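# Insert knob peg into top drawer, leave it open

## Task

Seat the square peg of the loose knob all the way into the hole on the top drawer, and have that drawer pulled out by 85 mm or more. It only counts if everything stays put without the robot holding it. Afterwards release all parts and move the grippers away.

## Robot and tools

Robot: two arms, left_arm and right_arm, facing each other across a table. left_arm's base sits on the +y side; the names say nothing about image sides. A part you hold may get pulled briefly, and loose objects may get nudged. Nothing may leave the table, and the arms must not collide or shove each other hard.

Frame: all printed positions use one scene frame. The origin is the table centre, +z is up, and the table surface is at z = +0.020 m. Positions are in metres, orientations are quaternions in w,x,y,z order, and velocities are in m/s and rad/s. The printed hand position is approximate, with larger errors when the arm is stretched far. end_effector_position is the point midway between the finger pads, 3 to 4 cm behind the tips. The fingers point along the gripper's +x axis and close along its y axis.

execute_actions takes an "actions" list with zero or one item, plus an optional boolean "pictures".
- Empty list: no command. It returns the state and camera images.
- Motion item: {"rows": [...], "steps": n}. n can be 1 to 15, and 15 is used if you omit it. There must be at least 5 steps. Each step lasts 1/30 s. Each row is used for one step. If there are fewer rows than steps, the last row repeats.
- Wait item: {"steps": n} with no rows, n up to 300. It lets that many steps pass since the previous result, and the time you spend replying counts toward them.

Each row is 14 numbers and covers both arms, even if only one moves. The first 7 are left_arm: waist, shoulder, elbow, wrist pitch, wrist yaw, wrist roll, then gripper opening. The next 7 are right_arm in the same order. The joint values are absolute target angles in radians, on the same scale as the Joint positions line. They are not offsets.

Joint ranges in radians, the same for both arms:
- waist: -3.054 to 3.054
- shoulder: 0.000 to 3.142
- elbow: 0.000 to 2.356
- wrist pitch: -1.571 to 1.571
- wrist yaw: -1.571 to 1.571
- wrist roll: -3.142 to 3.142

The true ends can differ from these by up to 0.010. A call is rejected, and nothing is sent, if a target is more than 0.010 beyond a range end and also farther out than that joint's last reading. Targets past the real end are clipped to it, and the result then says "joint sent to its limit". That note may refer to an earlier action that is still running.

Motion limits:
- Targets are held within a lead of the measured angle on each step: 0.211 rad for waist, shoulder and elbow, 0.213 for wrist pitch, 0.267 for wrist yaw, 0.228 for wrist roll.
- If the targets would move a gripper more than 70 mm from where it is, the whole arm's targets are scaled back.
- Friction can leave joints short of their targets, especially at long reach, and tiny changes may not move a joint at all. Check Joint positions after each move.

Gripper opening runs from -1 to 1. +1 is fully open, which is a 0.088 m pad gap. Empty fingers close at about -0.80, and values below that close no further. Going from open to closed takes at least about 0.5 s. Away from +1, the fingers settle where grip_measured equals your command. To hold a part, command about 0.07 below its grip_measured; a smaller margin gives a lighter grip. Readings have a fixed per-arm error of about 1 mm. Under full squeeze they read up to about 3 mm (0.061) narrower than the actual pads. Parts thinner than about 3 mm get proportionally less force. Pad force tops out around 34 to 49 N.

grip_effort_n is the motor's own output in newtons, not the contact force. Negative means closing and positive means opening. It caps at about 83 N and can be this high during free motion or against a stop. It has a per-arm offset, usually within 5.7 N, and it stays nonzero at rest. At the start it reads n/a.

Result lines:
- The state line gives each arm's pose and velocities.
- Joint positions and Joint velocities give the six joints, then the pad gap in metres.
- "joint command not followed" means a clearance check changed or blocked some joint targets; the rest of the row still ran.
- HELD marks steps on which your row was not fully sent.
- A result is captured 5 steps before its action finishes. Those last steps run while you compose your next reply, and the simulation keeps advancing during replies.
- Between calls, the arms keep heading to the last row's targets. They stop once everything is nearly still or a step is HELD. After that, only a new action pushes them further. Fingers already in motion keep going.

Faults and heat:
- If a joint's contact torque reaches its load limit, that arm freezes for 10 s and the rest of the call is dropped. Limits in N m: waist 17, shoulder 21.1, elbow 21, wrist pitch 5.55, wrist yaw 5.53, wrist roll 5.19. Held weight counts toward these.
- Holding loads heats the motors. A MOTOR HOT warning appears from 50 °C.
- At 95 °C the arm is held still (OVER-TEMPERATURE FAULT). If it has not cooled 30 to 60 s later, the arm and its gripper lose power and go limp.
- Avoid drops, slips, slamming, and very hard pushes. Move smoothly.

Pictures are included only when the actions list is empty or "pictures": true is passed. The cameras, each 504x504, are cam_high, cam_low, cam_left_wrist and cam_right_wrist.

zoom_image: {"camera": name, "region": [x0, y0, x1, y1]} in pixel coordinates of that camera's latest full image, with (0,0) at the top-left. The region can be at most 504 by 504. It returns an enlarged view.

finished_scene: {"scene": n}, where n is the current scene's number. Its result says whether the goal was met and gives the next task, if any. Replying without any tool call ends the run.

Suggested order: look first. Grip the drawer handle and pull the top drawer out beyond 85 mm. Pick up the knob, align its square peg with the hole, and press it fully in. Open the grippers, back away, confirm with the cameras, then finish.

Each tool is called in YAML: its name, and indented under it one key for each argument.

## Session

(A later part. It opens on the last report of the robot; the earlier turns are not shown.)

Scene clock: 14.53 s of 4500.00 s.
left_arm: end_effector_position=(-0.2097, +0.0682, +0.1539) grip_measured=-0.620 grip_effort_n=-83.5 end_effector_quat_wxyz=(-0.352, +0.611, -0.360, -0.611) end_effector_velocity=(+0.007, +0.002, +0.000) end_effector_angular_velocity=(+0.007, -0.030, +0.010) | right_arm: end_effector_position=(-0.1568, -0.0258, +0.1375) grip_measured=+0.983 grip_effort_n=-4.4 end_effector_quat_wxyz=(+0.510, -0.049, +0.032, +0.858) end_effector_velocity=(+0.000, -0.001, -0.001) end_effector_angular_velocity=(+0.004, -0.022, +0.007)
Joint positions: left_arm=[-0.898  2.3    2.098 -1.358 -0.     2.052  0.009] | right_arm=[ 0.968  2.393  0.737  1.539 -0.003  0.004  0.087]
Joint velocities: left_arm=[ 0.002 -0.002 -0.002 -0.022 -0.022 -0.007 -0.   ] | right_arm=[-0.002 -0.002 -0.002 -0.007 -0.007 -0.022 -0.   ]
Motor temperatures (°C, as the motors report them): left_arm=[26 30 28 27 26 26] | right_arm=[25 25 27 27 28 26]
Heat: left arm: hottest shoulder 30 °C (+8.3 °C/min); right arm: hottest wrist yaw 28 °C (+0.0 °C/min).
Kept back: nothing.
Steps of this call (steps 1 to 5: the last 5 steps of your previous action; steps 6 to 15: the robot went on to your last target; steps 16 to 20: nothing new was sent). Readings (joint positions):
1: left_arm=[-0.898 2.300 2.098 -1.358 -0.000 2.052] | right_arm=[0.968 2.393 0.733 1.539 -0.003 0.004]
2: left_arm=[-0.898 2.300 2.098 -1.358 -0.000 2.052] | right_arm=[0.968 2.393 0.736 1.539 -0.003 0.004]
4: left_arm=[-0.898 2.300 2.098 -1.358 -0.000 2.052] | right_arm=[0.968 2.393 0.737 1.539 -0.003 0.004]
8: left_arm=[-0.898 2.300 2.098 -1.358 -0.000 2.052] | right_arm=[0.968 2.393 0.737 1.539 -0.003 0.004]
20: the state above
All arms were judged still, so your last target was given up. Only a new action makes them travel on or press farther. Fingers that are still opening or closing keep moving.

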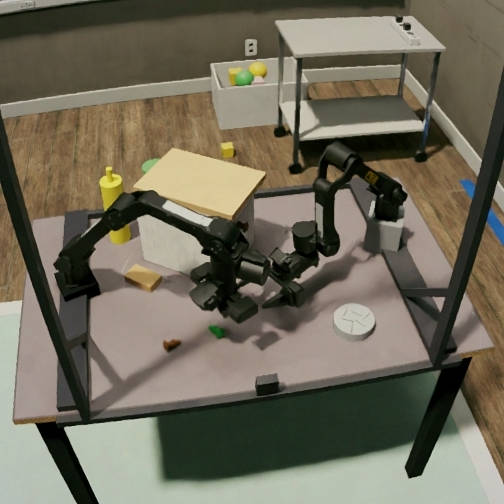

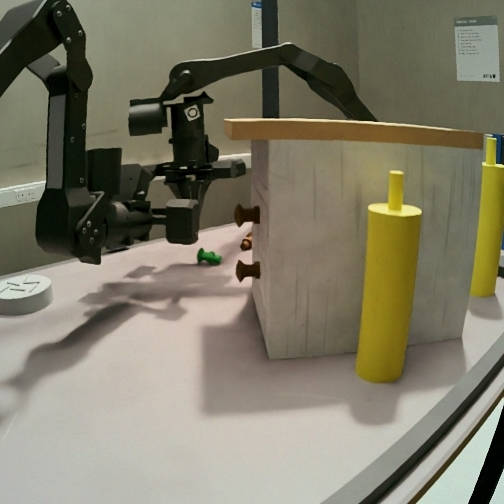

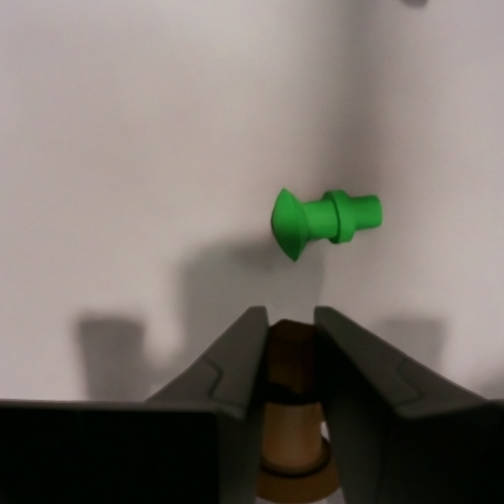

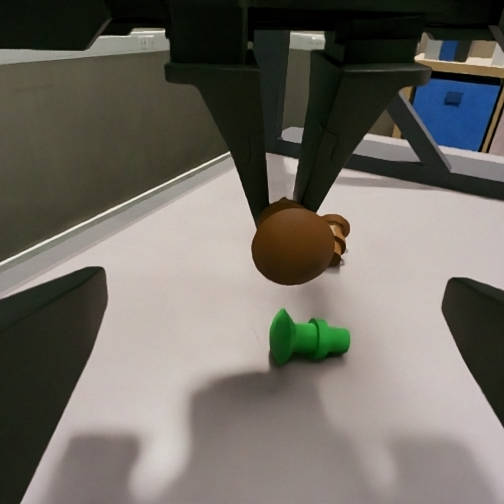

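execute_actions:
  actions:
    - {"rows":[[-0.9,2.31,2.10,-1.36,0,2.054,-0.7,0.953,2.435,0.85,1.46,0,0,0.4],[-0.9,2.31,2.10,-1.36,0,2.054,-0.7,0.953,2.435,0.85,1.46,0,0,0.4],[-0.9,2.31,2.10,-1.36,0,2.054,-0.7,0.953,2.435,0.85,1.46,0,0,0.4],[-0.9,2.31,2.10,-1.36,0,2.054,-0.7,0.953,2.466,0.965,1.38,0,0,0.2]]}

execute_actions:
  actions:
    - {"steps":15}
  pictures: true

Scene clock: 15.07 s of 4500.00 s.
left_arm: end_effector_position=(-0.2097, +0.0682, +0.1539) grip_measured=-0.620 grip_effort_n=-83.5 end_effector_quat_wxyz=(-0.352, +0.611, -0.360, -0.611) end_effector_velocity=(+0.003, +0.001, +0.000) end_effector_angular_velocity=(-0.006, -0.022, -0.010) | right_arm: end_effector_position=(-0.1746, +0.0208, +0.1397) grip_measured=+0.235 grip_effort_n=-17.0 end_effector_quat_wxyz=(+0.515, -0.043, +0.028, +0.856) end_effector_velocity=(-0.010, +0.025, +0.003) end_effector_angular_velocity=(-0.005, -0.027, +0.002)
Joint positions: left_arm=[-0.898  2.3    2.098 -1.358 -0.     2.052  0.009] | right_arm=[ 0.955  2.447  0.953  1.392 -0.003  0.004  0.051]
Joint velocities: left_arm=[-0.002 -0.002 -0.002 -0.007 -0.022  0.007 -0.   ] | right_arm=[-0.007  0.007  0.115 -0.125 -0.007 -0.022 -0.019]
Motor temperatures (°C, as the motors report them): left_arm=[26 30 28 27 26 26] | right_arm=[25 25 27 28 28 26]
Heat: left arm: hottest shoulder 30 °C (+8.0 °C/min); right arm: hottest wrist pitch 28 °C (+0.0 °C/min).
Steps of this call (steps 1 to 6: nothing new was sent; steps 7 to 16: the first 10 steps of this action). Readings (joint positions):
7: left_arm=[-0.898 2.300 2.098 -1.358 -0.000 2.052] | right_arm=[0.967 2.397 0.749 1.532 -0.003 0.004]
8: left_arm=[-0.898 2.300 2.098 -1.358 -0.000 2.052] | right_arm=[0.965 2.404 0.775 1.505 -0.003 0.004]
10: left_arm=[-0.898 2.300 2.098 -1.358 -0.000 2.052] | right_arm=[0.960 2.421 0.833 1.470 -0.003 0.004]
14: left_arm=[-0.898 2.300 2.098 -1.358 -0.000 2.052] | right_arm=[0.955 2.447 0.940 1.401 -0.003 0.004]
16: the state above

Scene clock: 15.57 s of 4500.00 s.
left_arm: end_effector_position=(-0.2097, +0.0682, +0.1539) grip_measured=-0.620 grip_effort_n=-83.5 end_effector_quat_wxyz=(-0.352, +0.611, -0.360, -0.611) end_effector_velocity=(-0.003, +0.004, +0.000) end_effector_angular_velocity=(+0.010, +0.002, -0.015) | right_arm: end_effector_position=(-0.1749, +0.0215, +0.1366) grip_measured=+0.203 grip_effort_n=-17.4 end_effector_quat_wxyz=(+0.515, -0.047, +0.030, +0.855) end_effector_velocity=(+0.005, +0.002, -0.001) end_effector_angular_velocity=(+0.004, -0.023, -0.012)
Joint positions: left_arm=[-0.898  2.3    2.098 -1.358 -0.     2.052  0.009] | right_arm=[ 0.955  2.452  0.959  1.383 -0.003  0.004  0.049]
Joint velocities: left_arm=[-0.007 -0.002 -0.002 -0.007  0.007  0.007 -0.   ] | right_arm=[-0.007 -0.002 -0.002 -0.007  0.007 -0.022 -0.   ]
Motor temperatures (°C, as the motors report them): left_arm=[26 31 28 27 26 26] | right_arm=[25 26 27 28 28 26]
Heat: left arm: hottest shoulder 31 °C (+11.6 °C/min); right arm: hottest wrist pitch 28 °C (+0.0 °C/min).
Kept back: nothing.
Steps of this call (steps 1 to 5: the last 5 steps of your previous action; steps 6 to 15: the robot went on to your last target). Readings (joint positions):
1: left_arm=[-0.898 2.300 2.098 -1.358 -0.000 2.052] | right_arm=[0.955 2.447 0.956 1.389 -0.003 0.004]
2: left_arm=[-0.898 2.300 2.098 -1.358 -0.000 2.052] | right_arm=[0.955 2.448 0.957 1.387 -0.003 0.004]
4: left_arm=[-0.898 2.300 2.098 -1.358 -0.000 2.052] | right_arm=[0.955 2.451 0.957 1.384 -0.003 0.004]
8: left_arm=[-0.898 2.300 2.098 -1.358 -0.000 2.052] | right_arm=[0.955 2.452 0.957 1.383 -0.003 0.004]
15: the state above
All arms were judged still, so your last target was given up. Only a new action makes them travel on or press farther. Fingers that are still opening or closing keep moving.

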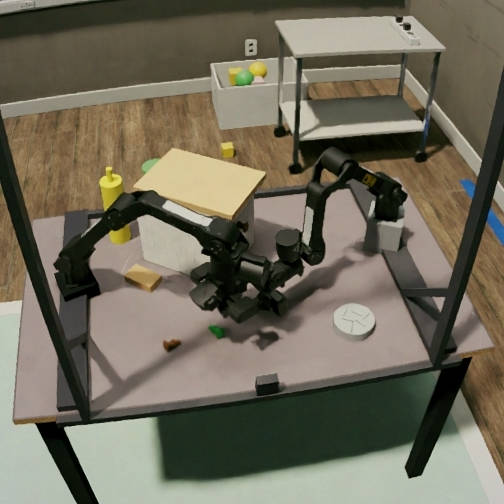

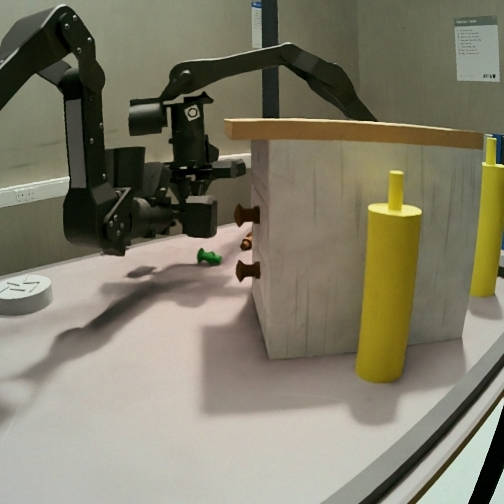

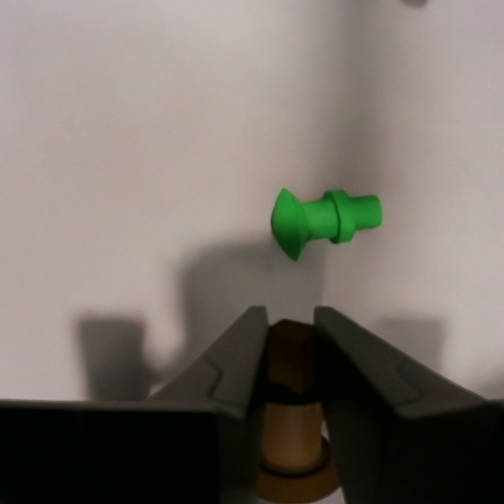

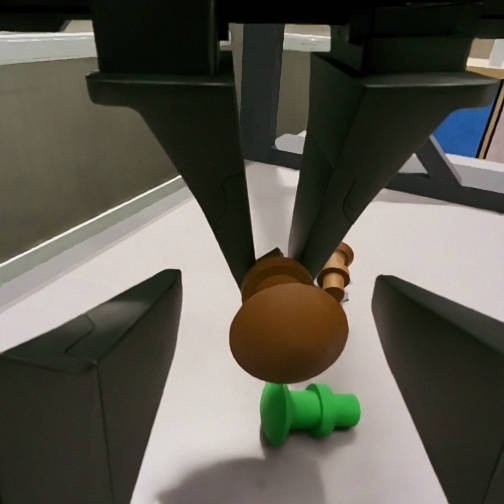

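execute_actions:
  actions:
    - {"rows":[[-0.9,2.31,2.10,-1.36,0,2.17,-0.7,0.953,2.478,0.965,1.38,0,0,0.0]]}

execute_actions:
  actions:
    - {"rows":[[-0.9,2.31,2.10,-1.36,0,2.17,-0.7,0.953,2.478,0.965,1.38,0,0,-0.4]]}
  pictures: true

Scene clock: 16.10 s of 4500.00 s.
left_arm: end_effector_position=(-0.2097, +0.0682, +0.1539) grip_measured=-0.620 grip_effort_n=-83.5 end_effector_quat_wxyz=(-0.386, +0.590, -0.393, -0.590) end_effector_velocity=(+0.005, +0.003, +0.000) end_effector_angular_velocity=(+0.014, -0.018, -0.005) | right_arm: end_effector_position=(-0.1745, +0.0206, +0.1306) grip_measured=+0.008 grip_effort_n=-17.4 end_effector_quat_wxyz=(+0.515, -0.052, +0.033, +0.855) end_effector_velocity=(-0.002, -0.001, -0.005) end_effector_angular_velocity=(-0.016, -0.016, +0.011)
Joint positions: left_arm=[-0.898  2.3    2.098 -1.358 -0.     2.164  0.009] | right_arm=[ 0.955  2.464  0.96   1.381 -0.003  0.004  0.039]
Joint velocities: left_arm=[ 0.002 -0.002 -0.002 -0.022 -0.007  0.007 -0.   ] | right_arm=[ 0.002  0.002  0.002 -0.022 -0.007 -0.007 -0.003]
Motor temperatures (°C, as the motors report them): left_arm=[26 31 28 27 26 26] | right_arm=[25 26 27 28 28 26]
Heat: left arm: hottest shoulder 31 °C (+11.2 °C/min); right arm: hottest wrist pitch 28 °C (+0.0 °C/min).
Steps of this call (steps 1 to 6: nothing new was sent; steps 7 to 16: the first 10 steps of this action). Readings (joint positions):
7: left_arm=[-0.898 2.300 2.098 -1.358 -0.000 2.074] | right_arm=[0.955 2.454 0.959 1.383 -0.003 0.004]
8: left_arm=[-0.898 2.300 2.098 -1.358 -0.000 2.105] | right_arm=[0.955 2.456 0.959 1.383 -0.003 0.004]
10: left_arm=[-0.898 2.300 2.098 -1.358 -0.000 2.138] | right_arm=[0.955 2.460 0.960 1.382 -0.003 0.004]
14: left_arm=[-0.898 2.300 2.098 -1.358 -0.000 2.161] | right_arm=[0.955 2.464 0.960 1.381 -0.003 0.004]
16: the state above

Scene clock: 16.60 s of 4500.00 s.
left_arm: end_effector_position=(-0.2094, +0.0689, +0.1539) grip_measured=-0.620 grip_effort_n=-83.5 end_effector_quat_wxyz=(-0.388, +0.589, -0.393, -0.589) end_effector_velocity=(-0.001, -0.001, +0.000) end_effector_angular_velocity=(-0.010, -0.002, +0.005) | right_arm: end_effector_position=(-0.1749, +0.0204, +0.1306) grip_measured=-0.341 grip_effort_n=-83.5 end_effector_quat_wxyz=(+0.514, -0.052, +0.033, +0.855) end_effector_velocity=(+0.003, +0.000, -0.004) end_effector_angular_velocity=(-0.016, -0.017, -0.009)
Joint positions: left_arm=[-0.899  2.3    2.098 -1.362 -0.     2.167  0.009] | right_arm=[ 0.956  2.464  0.96   1.381 -0.003  0.004  0.022]
Joint velocities: left_arm=[-0.002 -0.002 -0.002  0.007 -0.007 -0.007 -0.   ] | right_arm=[-0.002 -0.002 -0.002 -0.022  0.007 -0.007  0.   ]
Motor temperatures (°C, as the motors report them): left_arm=[26 31 28 27 26 26] | right_arm=[25 26 27 28 28 26]
Heat: left arm: hottest shoulder 31 °C (+10.8 °C/min); right arm: hottest wrist pitch 28 °C (+0.0 °C/min).
Steps of this call (steps 1 to 5: the last 5 steps of your previous action; steps 6 to 15: the first 10 steps of this action). Readings (joint positions):
6: left_arm=[-0.898 2.300 2.098 -1.358 -0.000 2.167] | right_arm=[0.955 2.464 0.960 1.381 -0.003 0.004]
7: left_arm=[-0.898 2.300 2.098 -1.358 -0.000 2.167] | right_arm=[0.955 2.464 0.960 1.381 -0.003 0.004]
9: left_arm=[-0.898 2.300 2.098 -1.362 -0.001 2.167] | right_arm=[0.956 2.464 0.960 1.381 -0.003 0.004]
13: left_arm=[-0.899 2.300 2.098 -1.362 -0.000 2.167] | right_arm=[0.956 2.464 0.960 1.381 -0.003 0.004]
15: the state above

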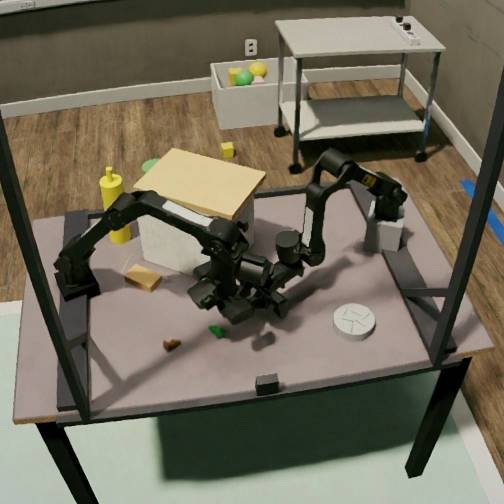

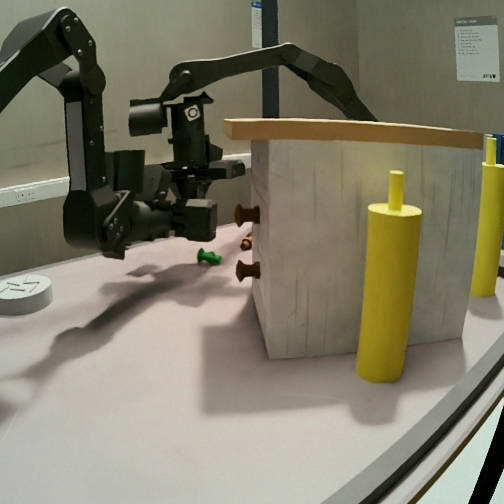

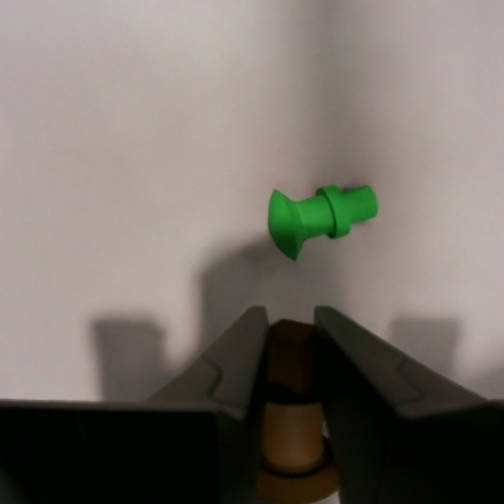

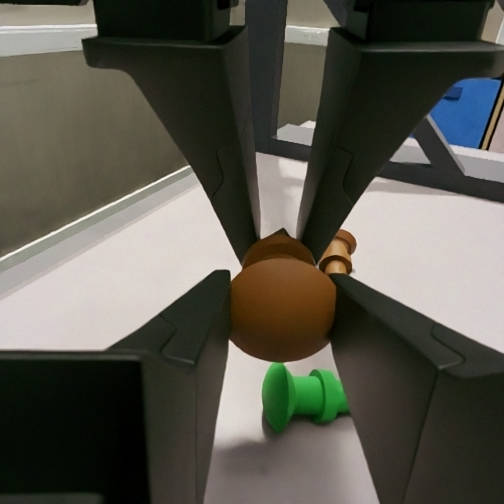

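execute_actions:
  actions:
    - {"rows":[[-0.9,2.31,2.10,-1.36,0,2.17,0.2,0.953,2.478,0.965,1.38,0,0,-0.42]]}

execute_actions:
  actions:
    - {"rows":[[-0.9,1.3,1.4,-1.36,0,2.17,0.2,0.953,2.4,0.742,1.54,0,0,-0.42]]}

execute_actions:
  actions:
    - {"rows":[[-1.1,0.5,0.5,-0.5,0,0,0.2,1.13,1.933,0.381,1.55,0.4,0,-0.42]]}

Scene clock: 17.20 s of 4500.00 s.
left_arm: end_effector_position=(-0.2094, +0.0688, +0.1539) grip_measured=+0.171 grip_effort_n=10.9 end_effector_quat_wxyz=(-0.388, +0.589, -0.393, -0.589) end_effector_velocity=(+0.001, +0.006, +0.002) end_effector_angular_velocity=(+0.018, -0.003, -0.010) | right_arm: end_effector_position=(-0.1747, +0.0205, +0.1306) grip_measured=-0.341 grip_effort_n=-83.5 end_effector_quat_wxyz=(+0.515, -0.052, +0.033, +0.855) end_effector_velocity=(+0.003, -0.000, -0.003) end_effector_angular_velocity=(-0.008, -0.011, +0.001)
Joint positions: left_arm=[-0.899  2.3    2.098 -1.361 -0.     2.167  0.047] | right_arm=[ 0.955  2.464  0.96   1.381 -0.003  0.004  0.022]
Joint velocities: left_arm=[-0.002 -0.007 -0.002 -0.022  0.007  0.007  0.017] | right_arm=[-0.007 -0.002 -0.007 -0.007 -0.007 -0.007 -0.   ]
Motor temperatures (°C, as the motors report them): left_arm=[26 31 28 27 26 26] | right_arm=[25 26 27 28 28 26]
Heat: left arm: hottest shoulder 31 °C (+10.5 °C/min); right arm: hottest wrist pitch 28 °C (+0.0 °C/min).
Steps of this call (steps 1 to 5: the last 5 steps of your previous action; steps 6 to 8: the robot went on to your last target; steps 9 to 18: the first 10 steps of this action). Readings (joint positions):
9: left_arm=[-0.899 2.300 2.098 -1.362 -0.000 2.167] | right_arm=[0.956 2.464 0.960 1.381 -0.003 0.004]
10: left_arm=[-0.899 2.300 2.098 -1.362 -0.000 2.167] | right_arm=[0.956 2.464 0.960 1.381 -0.003 0.004]
12: left_arm=[-0.899 2.300 2.098 -1.361 -0.000 2.167] | right_arm=[0.955 2.464 0.960 1.381 -0.003 0.004]
16: left_arm=[-0.899 2.300 2.098 -1.361 -0.000 2.167] | right_arm=[0.955 2.464 0.960 1.381 -0.003 0.004]
18: the state above

Scene clock: 17.70 s of 4500.00 s.
left_arm: end_effector_position=(-0.1396, +0.1766, +0.2091) grip_measured=+0.198 grip_effort_n=11.9 end_effector_quat_wxyz=(-0.397, +0.589, -0.385, -0.589) end_effector_velocity=(+0.231, +0.360, +0.146) end_effector_angular_velocity=(-0.150, +0.106, +0.005) | right_arm: end_effector_position=(-0.1520, -0.0225, +0.1273) grip_measured=-0.341 grip_effort_n=-83.5 end_effector_quat_wxyz=(+0.515, -0.058, +0.037, +0.855) end_effector_velocity=(-0.001, +0.002, +0.036) end_effector_angular_velocity=(+0.089, +0.056, +0.004)
Joint positions: left_arm=[-0.899  1.772  1.543 -1.359 -0.     2.168  0.049] | right_arm=[ 0.955  2.42   0.75   1.533 -0.003  0.004  0.022]
Joint velocities: left_arm=[-0.002 -1.805 -1.6   -0.022  0.007 -0.007 -0.   ] | right_arm=[-0.002 -0.061 -0.022  0.066 -0.007  0.007 -0.   ]
Motor temperatures (°C, as the motors report them): left_arm=[26 32 28 27 26 26] | right_arm=[25 26 27 28 28 26]
Heat: left arm: hottest shoulder 32 °C (+13.6 °C/min); right arm: hottest wrist pitch 28 °C (+0.0 °C/min).
Steps of this call (steps 1 to 5: the last 5 steps of your previous action; steps 6 to 15: the first 10 steps of this action). Readings (joint positions):
6: left_arm=[-0.899 2.276 2.069 -1.341 -0.000 2.167] | right_arm=[0.955 2.461 0.936 1.399 -0.003 0.004]
7: left_arm=[-0.899 2.234 2.006 -1.342 -0.000 2.167] | right_arm=[0.955 2.447 0.885 1.455 -0.003 0.004]
9: left_arm=[-0.899 2.133 1.879 -1.366 -0.000 2.168] | right_arm=[0.955 2.425 0.799 1.499 -0.003 0.004]
13: left_arm=[-0.899 1.894 1.653 -1.359 -0.000 2.168] | right_arm=[0.955 2.424 0.753 1.526 -0.003 0.004]
15: the state above

Scene clock: 18.20 s of 4500.00 s.
left_arm: end_effector_position=(-0.1421, +0.2645, +0.2820) grip_measured=+0.198 grip_effort_n=10.9 end_effector_quat_wxyz=(+0.022, +0.494, -0.494, -0.715) end_effector_velocity=(+0.066, +0.070, +0.019) end_effector_angular_velocity=(-0.367, +2.280, +1.319) | right_arm: end_effector_position=(-0.1267, -0.0945, +0.2296) grip_measured=-0.341 grip_effort_n=-83.5 end_effector_quat_wxyz=(+0.605, -0.003, +0.003, +0.797) end_effector_velocity=(+0.024, -0.005, +0.180) end_effector_angular_velocity=(+0.372, +0.277, -0.112)
Joint positions: left_arm=[-1.095  0.874  0.887 -0.767  0.003  1.542  0.049] | right_arm=[1.128 1.966 0.401 1.556 0.385 0.004 0.022]
Joint velocities: left_arm=[-0.027 -1.81  -1.687  1.736 -0.037 -1.927 -0.   ] | right_arm=[-0.002 -0.53  -0.056 -0.007  0.11  -0.007 -0.   ]
Motor temperatures (°C, as the motors report them): left_arm=[26 32 28 27 26 26] | right_arm=[25 26 27 28 28 26]
Heat: left arm: hottest shoulder 32 °C (+13.2 °C/min); right arm: hottest wrist pitch 28 °C (+0.0 °C/min).
Steps of this call (steps 1 to 5: the last 5 steps of your previous action; steps 6 to 15: the first 10 steps of this action). Readings (joint positions):
6: left_arm=[-0.912 1.432 1.391 -1.324 -0.012 2.127] | right_arm=[0.968 2.392 0.724 1.531 0.050 0.004]
7: left_arm=[-0.961 1.359 1.340 -1.245 -0.013 2.057] | right_arm=[1.003 2.348 0.666 1.527 0.139 0.004]
9: left_arm=[-1.056 1.230 1.232 -1.131 0.006 1.929] | right_arm=[1.086 2.235 0.539 1.544 0.263 0.004]
13: left_arm=[-1.093 0.994 1.001 -0.889 0.004 1.671] | right_arm=[1.128 2.021 0.410 1.549 0.370 0.004]
15: the state above

execute_actions:
  actions:
    - {"rows":[[-1.1,0.5,0.5,-0.5,0,0,0.2,1.13,1.933,0.381,1.55,1.1,0,-0.42]]}

execute_actions:
  actions:
    - {"steps":15}
  pictures: true

Scene clock: 18.70 s of 4500.00 s.
left_arm: end_effector_position=(-0.1229, +0.2851, +0.2522) grip_measured=+0.198 grip_effort_n=10.0 end_effector_quat_wxyz=(+0.296, +0.322, -0.162, -0.885) end_effector_velocity=(+0.001, +0.004, +0.001) end_effector_angular_velocity=(+1.184, +1.221, +0.903) | right_arm: end_effector_position=(-0.0283, -0.1030, +0.2324) grip_measured=-0.341 grip_effort_n=-83.5 end_effector_quat_wxyz=(+0.828, -0.004, +0.001, +0.561) end_effector_velocity=(+0.092, -0.039, -0.002) end_effector_angular_velocity=(-0.012, -0.023, -0.650)
Joint positions: left_arm=[-1.097  0.504  0.513 -0.502  0.003  0.573  0.049] | right_arm=[1.13  1.945 0.385 1.55  1.038 0.004 0.022]
Joint velocities: left_arm=[-0.002 -0.027 -0.007 -0.007  0.007 -1.927 -0.   ] | right_arm=[ 0.002 -0.002 -0.012 -0.007  0.652 -0.007 -0.   ]
Motor temperatures (°C, as the motors report them): left_arm=[26 32 28 27 26 26] | right_arm=[25 26 27 28 28 26]
Heat: left arm: hottest shoulder 32 °C (+12.8 °C/min); right arm: hottest wrist pitch 28 °C (+0.0 °C/min).
Steps of this call (steps 1 to 5: the last 5 steps of your previous action; steps 6 to 15: the first 10 steps of this action). Readings (joint positions):
6: left_arm=[-1.097 0.549 0.581 -0.538 0.003 1.154] | right_arm=[1.132 1.947 0.387 1.550 0.437 0.004]
7: left_arm=[-1.097 0.532 0.554 -0.528 0.003 1.090] | right_arm=[1.134 1.946 0.387 1.550 0.521 0.004]
9: left_arm=[-1.097 0.519 0.525 -0.516 0.003 0.961] | right_arm=[1.132 1.946 0.387 1.550 0.674 0.004]
13: left_arm=[-1.097 0.507 0.513 -0.504 0.003 0.702] | right_arm=[1.131 1.945 0.386 1.550 0.967 0.004]
15: the state above

Scene clock: 19.20 s of 4500.00 s.
left_arm: end_effector_position=(-0.1229, +0.2852, +0.2517) grip_measured=+0.198 grip_effort_n=10.0 end_effector_quat_wxyz=(+0.374, +0.227, +0.091, -0.895) end_effector_velocity=(+0.000, -0.000, +0.002) end_effector_angular_velocity=(+0.039, +0.057, +0.042) | right_arm: end_effector_position=(-0.0202, -0.1066, +0.2325) grip_measured=-0.341 grip_effort_n=-83.5 end_effector_quat_wxyz=(+0.844, -0.004, +0.000, +0.537) end_effector_velocity=(-0.002, +0.001, -0.001) end_effector_angular_velocity=(-0.017, -0.017, +0.020)
Joint positions: left_arm=[-1.098  0.504  0.512 -0.502  0.003  0.009  0.049] | right_arm=[1.13  1.945 0.384 1.55  1.097 0.004 0.022]
Joint velocities: left_arm=[-0.002 -0.007 -0.002  0.007 -0.007 -0.081 -0.   ] | right_arm=[-0.002 -0.007 -0.002 -0.022 -0.022 -0.007 -0.   ]
Motor temperatures (°C, as the motors report them): left_arm=[26 32 28 28 26 26] | right_arm=[25 26 27 28 28 26]
Heat: left arm: hottest shoulder 32 °C (+12.5 °C/min); right arm: hottest wrist pitch 28 °C (+0.0 °C/min).
Kept back: nothing.
Steps of this call (steps 1 to 5: the last 5 steps of your previous action; steps 6 to 15: the robot went on to your last target). Readings (joint positions):
1: left_arm=[-1.097 0.504 0.513 -0.502 0.003 0.508] | right_arm=[1.130 1.945 0.384 1.550 1.057 0.004]
2: left_arm=[-1.097 0.504 0.513 -0.502 0.003 0.444] | right_arm=[1.130 1.945 0.384 1.550 1.069 0.004]
4: left_arm=[-1.097 0.504 0.512 -0.502 0.003 0.315] | right_arm=[1.130 1.945 0.384 1.550 1.084 0.004]
8: left_arm=[-1.097 0.504 0.512 -0.502 0.003 0.088] | right_arm=[1.130 1.945 0.384 1.550 1.094 0.004]
15: the state above

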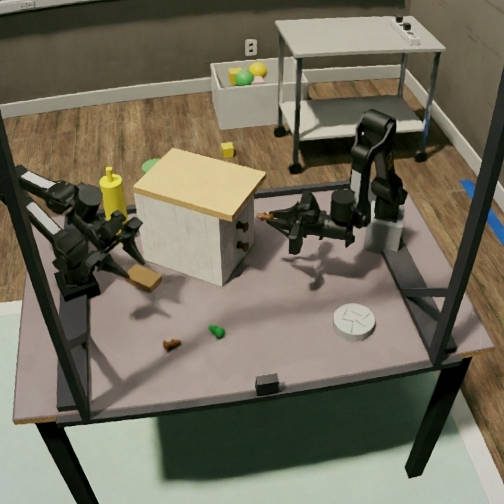

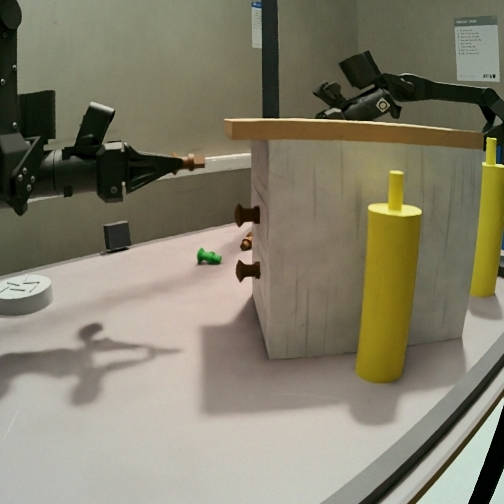

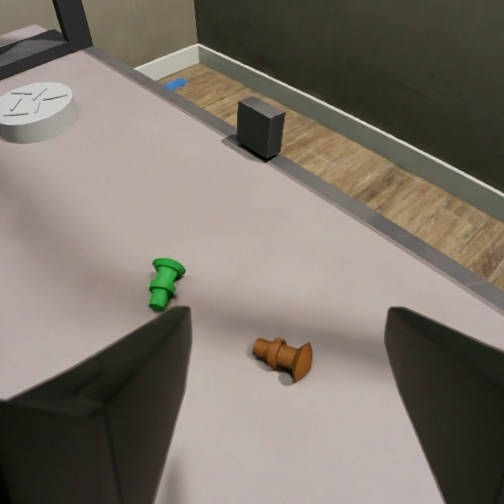

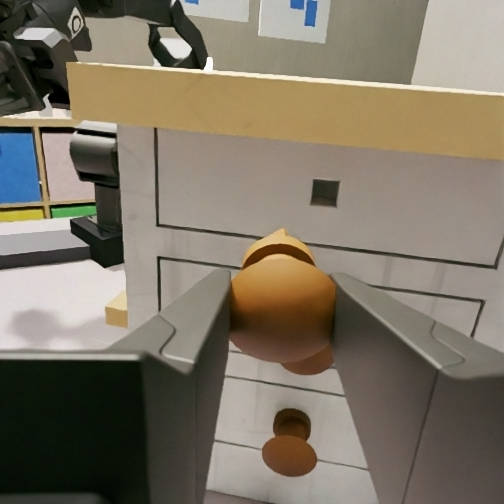

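zoom_image:
  camera: "cam_low"
  region: [140, 110, 290, 240]

zoom_image:
  camera: "cam_right_wrist"
  region: [220, 160, 380, 290]

zoom_image:
  camera: "cam_high"
  region: [230, 190, 310, 250]

Region (140, 110, 290, 240) of cam_low's 504x504 image, scaled by 3.360, with more detail than that image has; it fills the top 437 rows of this view, and the rest is white.

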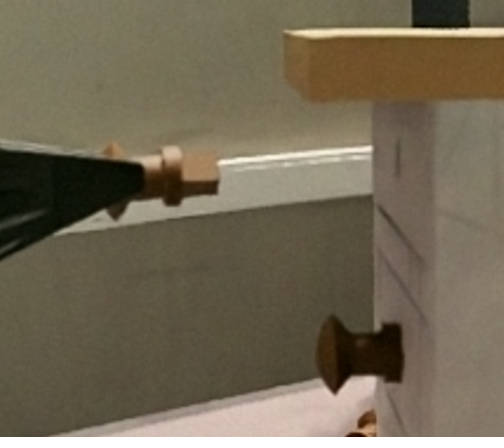

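Region (220, 160, 380, 290) of cam_right_wrist's 504x504 image, scaled by 3.150, with more detail than that image has; it fills the top 410 rows of this view, and the rest is white.

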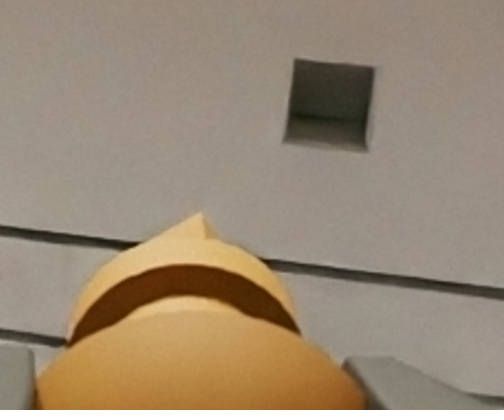

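Region (230, 190, 310, 250) of cam_high's 504x504 image, scaled by 6.300, with more detail than that image has; it fills the top 378 rows of this view, and the rest is white.

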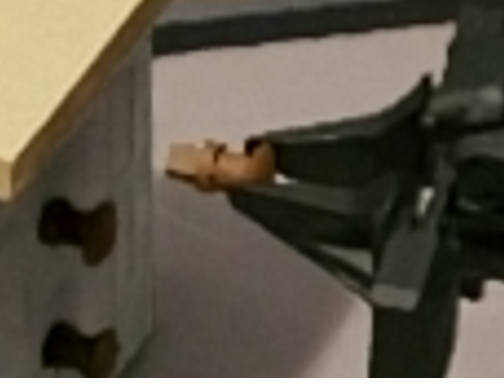

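execute_actions:
  actions:
    - {"rows":[[-1.1,0.5,0.5,-0.5,0,0,0.2,1.0245,1.99,0.505,1.48,1.131,0.65,-0.42]]}

execute_actions:
  actions:
    - {"steps":15}
  pictures: true

zoom_image:
  camera: "cam_low"
  region: [170, 110, 290, 210]

zoom_image:
  camera: "cam_right_wrist"
  region: [200, 150, 380, 290]

Scene clock: 19.97 s of 4500.00 s.
left_arm: end_effector_position=(-0.1228, +0.2852, +0.2518) grip_measured=+0.198 grip_effort_n=9.5 end_effector_quat_wxyz=(+0.375, +0.225, +0.094, -0.894) end_effector_velocity=(+0.001, +0.000, -0.002) end_effector_angular_velocity=(+0.016, +0.006, +0.014) | right_arm: end_effector_position=(+0.0034, -0.0788, +0.2365) grip_measured=-0.341 grip_effort_n=-83.5 end_effector_quat_wxyz=(+0.841, +0.249, +0.136, +0.460) end_effector_velocity=(+0.004, +0.001, -0.008) end_effector_angular_velocity=(+0.396, +0.650, -0.029)
Joint positions: left_arm=[-1.098  0.503  0.512 -0.502  0.003  0.003  0.049] | right_arm=[1.028 1.978 0.497 1.484 1.127 0.572 0.022]
Joint velocities: left_arm=[-0.002 -0.002 -0.002 -0.007 -0.007 -0.022  0.   ] | right_arm=[-0.007  0.017  0.012 -0.037  0.022  0.799 -0.   ]
Motor temperatures (°C, as the motors report them): left_arm=[26 32 29 28 26 26] | right_arm=[25 27 27 28 28 26]
Heat: left arm: hottest shoulder 32 °C (+12.0 °C/min); right arm: hottest wrist pitch 28 °C (+0.0 °C/min).
Steps of this call (steps 1 to 13: the robot went on to your last target; steps 14 to 23: the first 10 steps of this action). Readings (joint positions):
14: left_arm=[-1.098 0.503 0.512 -0.502 0.003 0.003] | right_arm=[1.123 1.948 0.397 1.540 1.101 0.042]
15: left_arm=[-1.098 0.503 0.512 -0.502 0.003 0.003] | right_arm=[1.097 1.956 0.423 1.519 1.112 0.108]
17: left_arm=[-1.098 0.503 0.512 -0.502 0.003 0.003] | right_arm=[1.051 1.971 0.473 1.499 1.119 0.235]
21: left_arm=[-1.098 0.503 0.512 -0.502 0.003 0.003] | right_arm=[1.029 1.976 0.495 1.486 1.126 0.489]
23: the state above

Scene clock: 20.47 s of 4500.00 s.
left_arm: end_effector_position=(-0.1228, +0.2852, +0.2518) grip_measured=+0.198 grip_effort_n=9.5 end_effector_quat_wxyz=(+0.375, +0.225, +0.094, -0.894) end_effector_velocity=(+0.002, -0.000, -0.002) end_effector_angular_velocity=(+0.002, -0.008, +0.016) | right_arm: end_effector_position=(+0.0035, -0.0784, +0.2363) grip_measured=-0.341 grip_effort_n=-83.5 end_effector_quat_wxyz=(+0.832, +0.278, +0.152, +0.455) end_effector_velocity=(+0.000, +0.000, -0.001) end_effector_angular_velocity=(-0.002, +0.002, +0.005)
Joint positions: left_arm=[-1.098  0.503  0.512 -0.502  0.003  0.003  0.049] | right_arm=[1.027 1.98  0.499 1.483 1.128 0.643 0.022]
Joint velocities: left_arm=[-0.007 -0.002 -0.002 -0.007 -0.022 -0.007  0.   ] | right_arm=[-0.002 -0.002 -0.002 -0.007 -0.007  0.007 -0.   ]
Motor temperatures (°C, as the motors report them): left_arm=[26 32 29 28 26 26] | right_arm=[25 27 27 28 28 26]
Heat: left arm: hottest shoulder 32 °C (+11.7 °C/min); right arm: hottest wrist pitch 28 °C (+0.0 °C/min).
Kept back: nothing.
Steps of this call (steps 1 to 5: the last 5 steps of your previous action; steps 6 to 15: the robot went on to your last target). Readings (joint positions):
1: left_arm=[-1.098 0.503 0.512 -0.502 0.003 0.003] | right_arm=[1.028 1.979 0.497 1.484 1.128 0.595]
2: left_arm=[-1.098 0.503 0.512 -0.502 0.003 0.003] | right_arm=[1.028 1.979 0.497 1.483 1.128 0.611]
4: left_arm=[-1.098 0.503 0.512 -0.502 0.003 0.003] | right_arm=[1.027 1.979 0.498 1.483 1.128 0.628]
8: left_arm=[-1.098 0.503 0.512 -0.502 0.003 0.003] | right_arm=[1.027 1.979 0.499 1.483 1.128 0.640]
15: the state above

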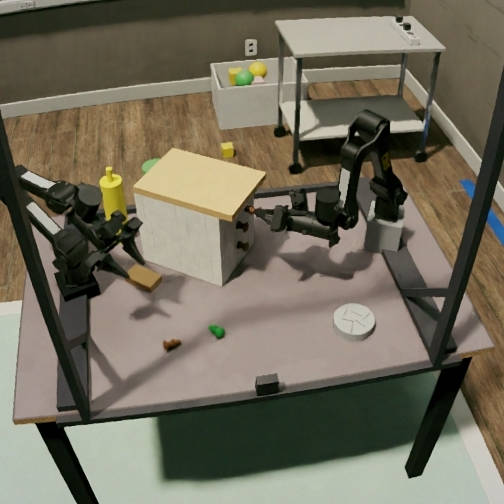

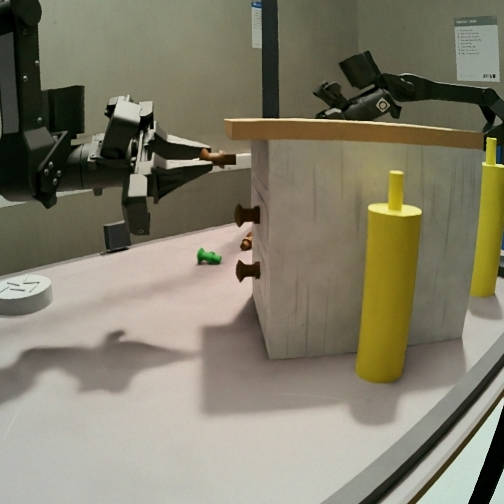

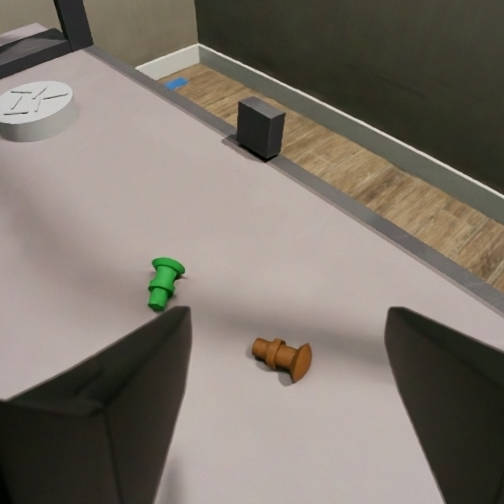

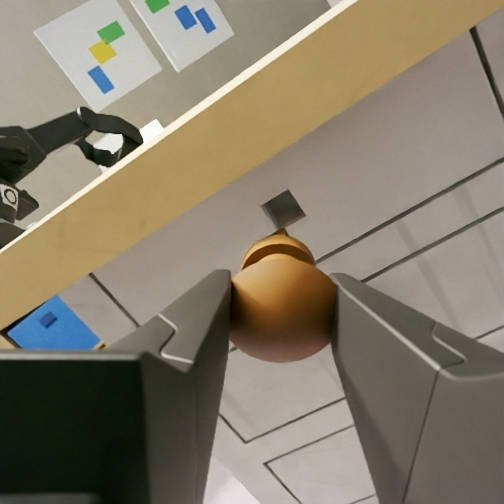

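Region (170, 110, 290, 210) of cam_low's 504x504 image, scaled by 4.200, with more detail than that image has.

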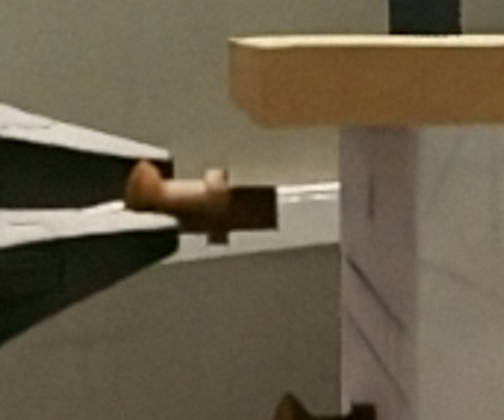

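Region (200, 150, 380, 290) of cam_right_wrist's 504x504 image, scaled by 2.800, with more detail than that image has.

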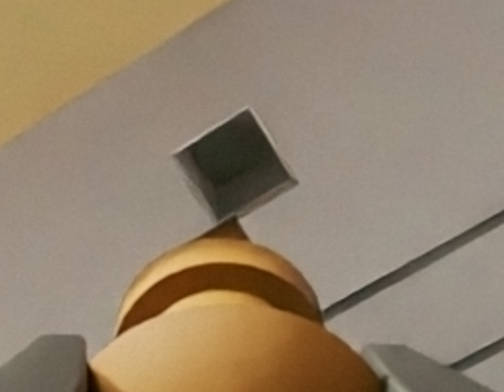

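execute_actions:
  actions:
    - {"rows":[[-1.1,0.5,0.5,-0.5,0,0,0.2,0.959,1.965,0.526,1.454,1.061,0.65,-0.42]]}

execute_actions:
  actions:
    - {"steps":10}
  pictures: true

zoom_image:
  camera: "cam_low"
  region: [170, 110, 290, 210]

zoom_image:
  camera: "cam_right_wrist"
  region: [200, 150, 380, 290]

Scene clock: 21.17 s of 4500.00 s.
left_arm: end_effector_position=(-0.1228, +0.2852, +0.2518) grip_measured=+0.198 grip_effort_n=10.0 end_effector_quat_wxyz=(+0.375, +0.225, +0.094, -0.894) end_effector_velocity=(+0.001, +0.000, -0.002) end_effector_angular_velocity=(+0.007, -0.003, +0.007) | right_arm: end_effector_position=(+0.0171, -0.0654, +0.2380) grip_measured=-0.341 grip_effort_n=-83.5 end_effector_quat_wxyz=(+0.834, +0.277, +0.151, +0.453) end_effector_velocity=(-0.002, +0.004, -0.003) end_effector_angular_velocity=(-0.023, -0.016, +0.029)
Joint positions: left_arm=[-1.098  0.503  0.512 -0.502  0.003  0.003  0.049] | right_arm=[0.962 1.978 0.519 1.457 1.066 0.644 0.022]
Joint velocities: left_arm=[-0.002 -0.002 -0.002 -0.007 -0.007 -0.007 -0.   ] | right_arm=[-0.007  0.002  0.002 -0.022 -0.037 -0.007  0.   ]
Motor temperatures (°C, as the motors report them): left_arm=[26 32 29 28 26 26] | right_arm=[25 27 27 28 28 26]
Heat: left arm: hottest shoulder 32 °C (+11.3 °C/min); right arm: hottest wrist pitch 28 °C (+0.0 °C/min).
Steps of this call (steps 1 to 11: the robot went on to your last target; steps 12 to 21: the first 10 steps of this action). Readings (joint positions):
12: left_arm=[-1.098 0.503 0.512 -0.502 0.003 0.003] | right_arm=[1.022 1.980 0.500 1.479 1.118 0.644]
13: left_arm=[-1.098 0.503 0.512 -0.502 0.003 0.003] | right_arm=[1.007 1.980 0.505 1.470 1.100 0.644]
15: left_arm=[-1.098 0.503 0.512 -0.502 0.003 0.003] | right_arm=[0.977 1.979 0.515 1.463 1.082 0.644]
19: left_arm=[-1.098 0.503 0.512 -0.502 0.003 0.003] | right_arm=[0.962 1.978 0.519 1.458 1.068 0.644]
21: the state above

Scene clock: 21.50 s of 4500.00 s.
left_arm: end_effector_position=(-0.1228, +0.2852, +0.2518) grip_measured=+0.198 grip_effort_n=9.5 end_effector_quat_wxyz=(+0.375, +0.225, +0.094, -0.894) end_effector_velocity=(+0.000, -0.001, +0.001) end_effector_angular_velocity=(-0.003, +0.007, +0.007) | right_arm: end_effector_position=(+0.0170, -0.0652, +0.2381) grip_measured=-0.341 grip_effort_n=-83.5 end_effector_quat_wxyz=(+0.833, +0.277, +0.151, +0.454) end_effector_velocity=(-0.000, +0.001, +0.000) end_effector_angular_velocity=(-0.006, -0.007, +0.005)
Joint positions: left_arm=[-1.098  0.503  0.512 -0.502  0.003  0.003  0.049] | right_arm=[0.962 1.978 0.52  1.457 1.064 0.644 0.022]
Joint velocities: left_arm=[-0.002 -0.002 -0.002  0.007 -0.007 -0.007 -0.   ] | right_arm=[-0.002 -0.002  0.002 -0.007 -0.007 -0.007 -0.   ]
Motor temperatures (°C, as the motors report them): left_arm=[26 31 29 28 26 26] | right_arm=[25 27 27 28 28 26]
Heat: left arm: hottest shoulder 31 °C (+8.4 °C/min); right arm: hottest wrist pitch 28 °C (+0.0 °C/min).
Kept back: nothing.
Steps of this call (steps 1 to 5: the last 5 steps of your previous action; steps 6 to 10: the robot went on to your last target). Readings (joint positions):
1: left_arm=[-1.098 0.503 0.512 -0.502 0.003 0.003] | right_arm=[0.962 1.978 0.519 1.457 1.065 0.644]
2: left_arm=[-1.098 0.503 0.512 -0.502 0.003 0.003] | right_arm=[0.962 1.978 0.519 1.457 1.065 0.644]
4: left_arm=[-1.098 0.503 0.512 -0.502 0.003 0.003] | right_arm=[0.962 1.978 0.520 1.457 1.064 0.644]
8: left_arm=[-1.098 0.503 0.512 -0.502 0.003 0.003] | right_arm=[0.962 1.978 0.520 1.457 1.064 0.644]
10: the state above

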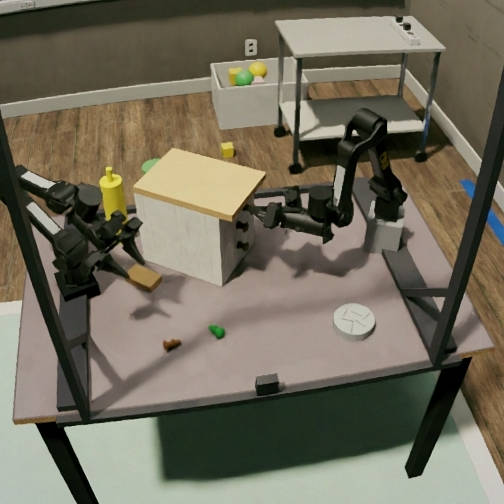

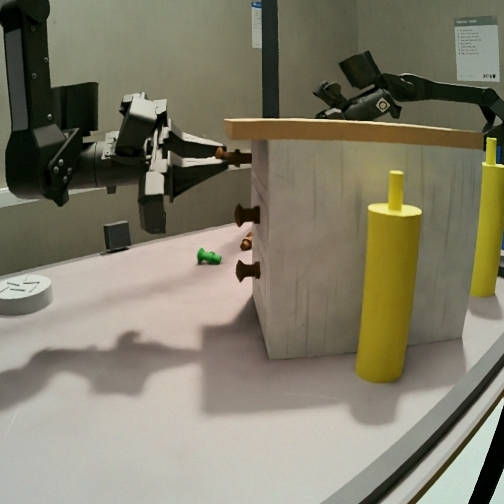

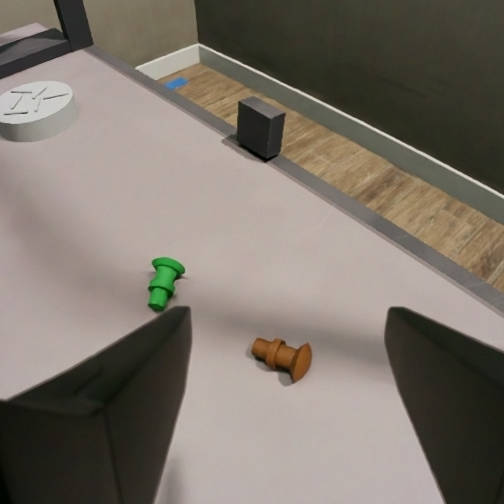

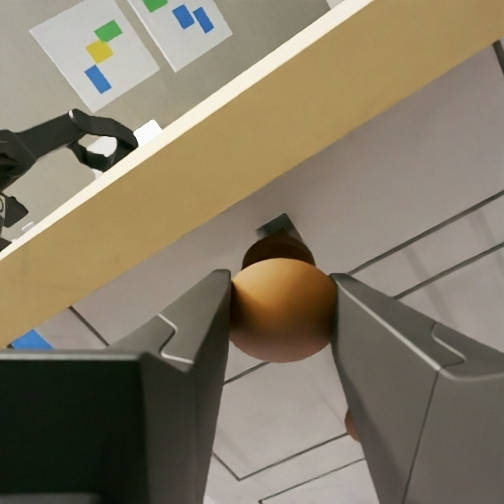

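Region (170, 110, 290, 210) of cam_low's 504x504 image, scaled by 4.200, with more detail than that image has.

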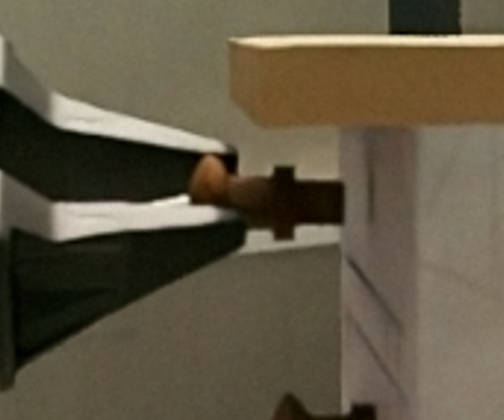

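Region (200, 150, 380, 290) of cam_right_wrist's 504x504 image, scaled by 2.800, with more detail than that image has.

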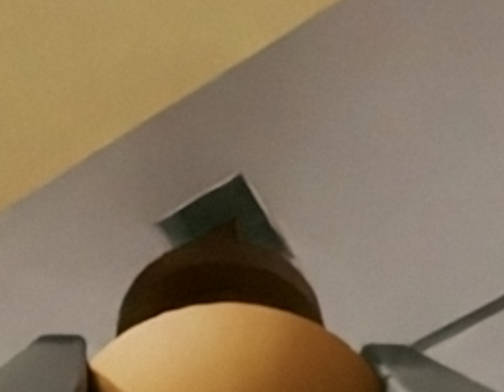

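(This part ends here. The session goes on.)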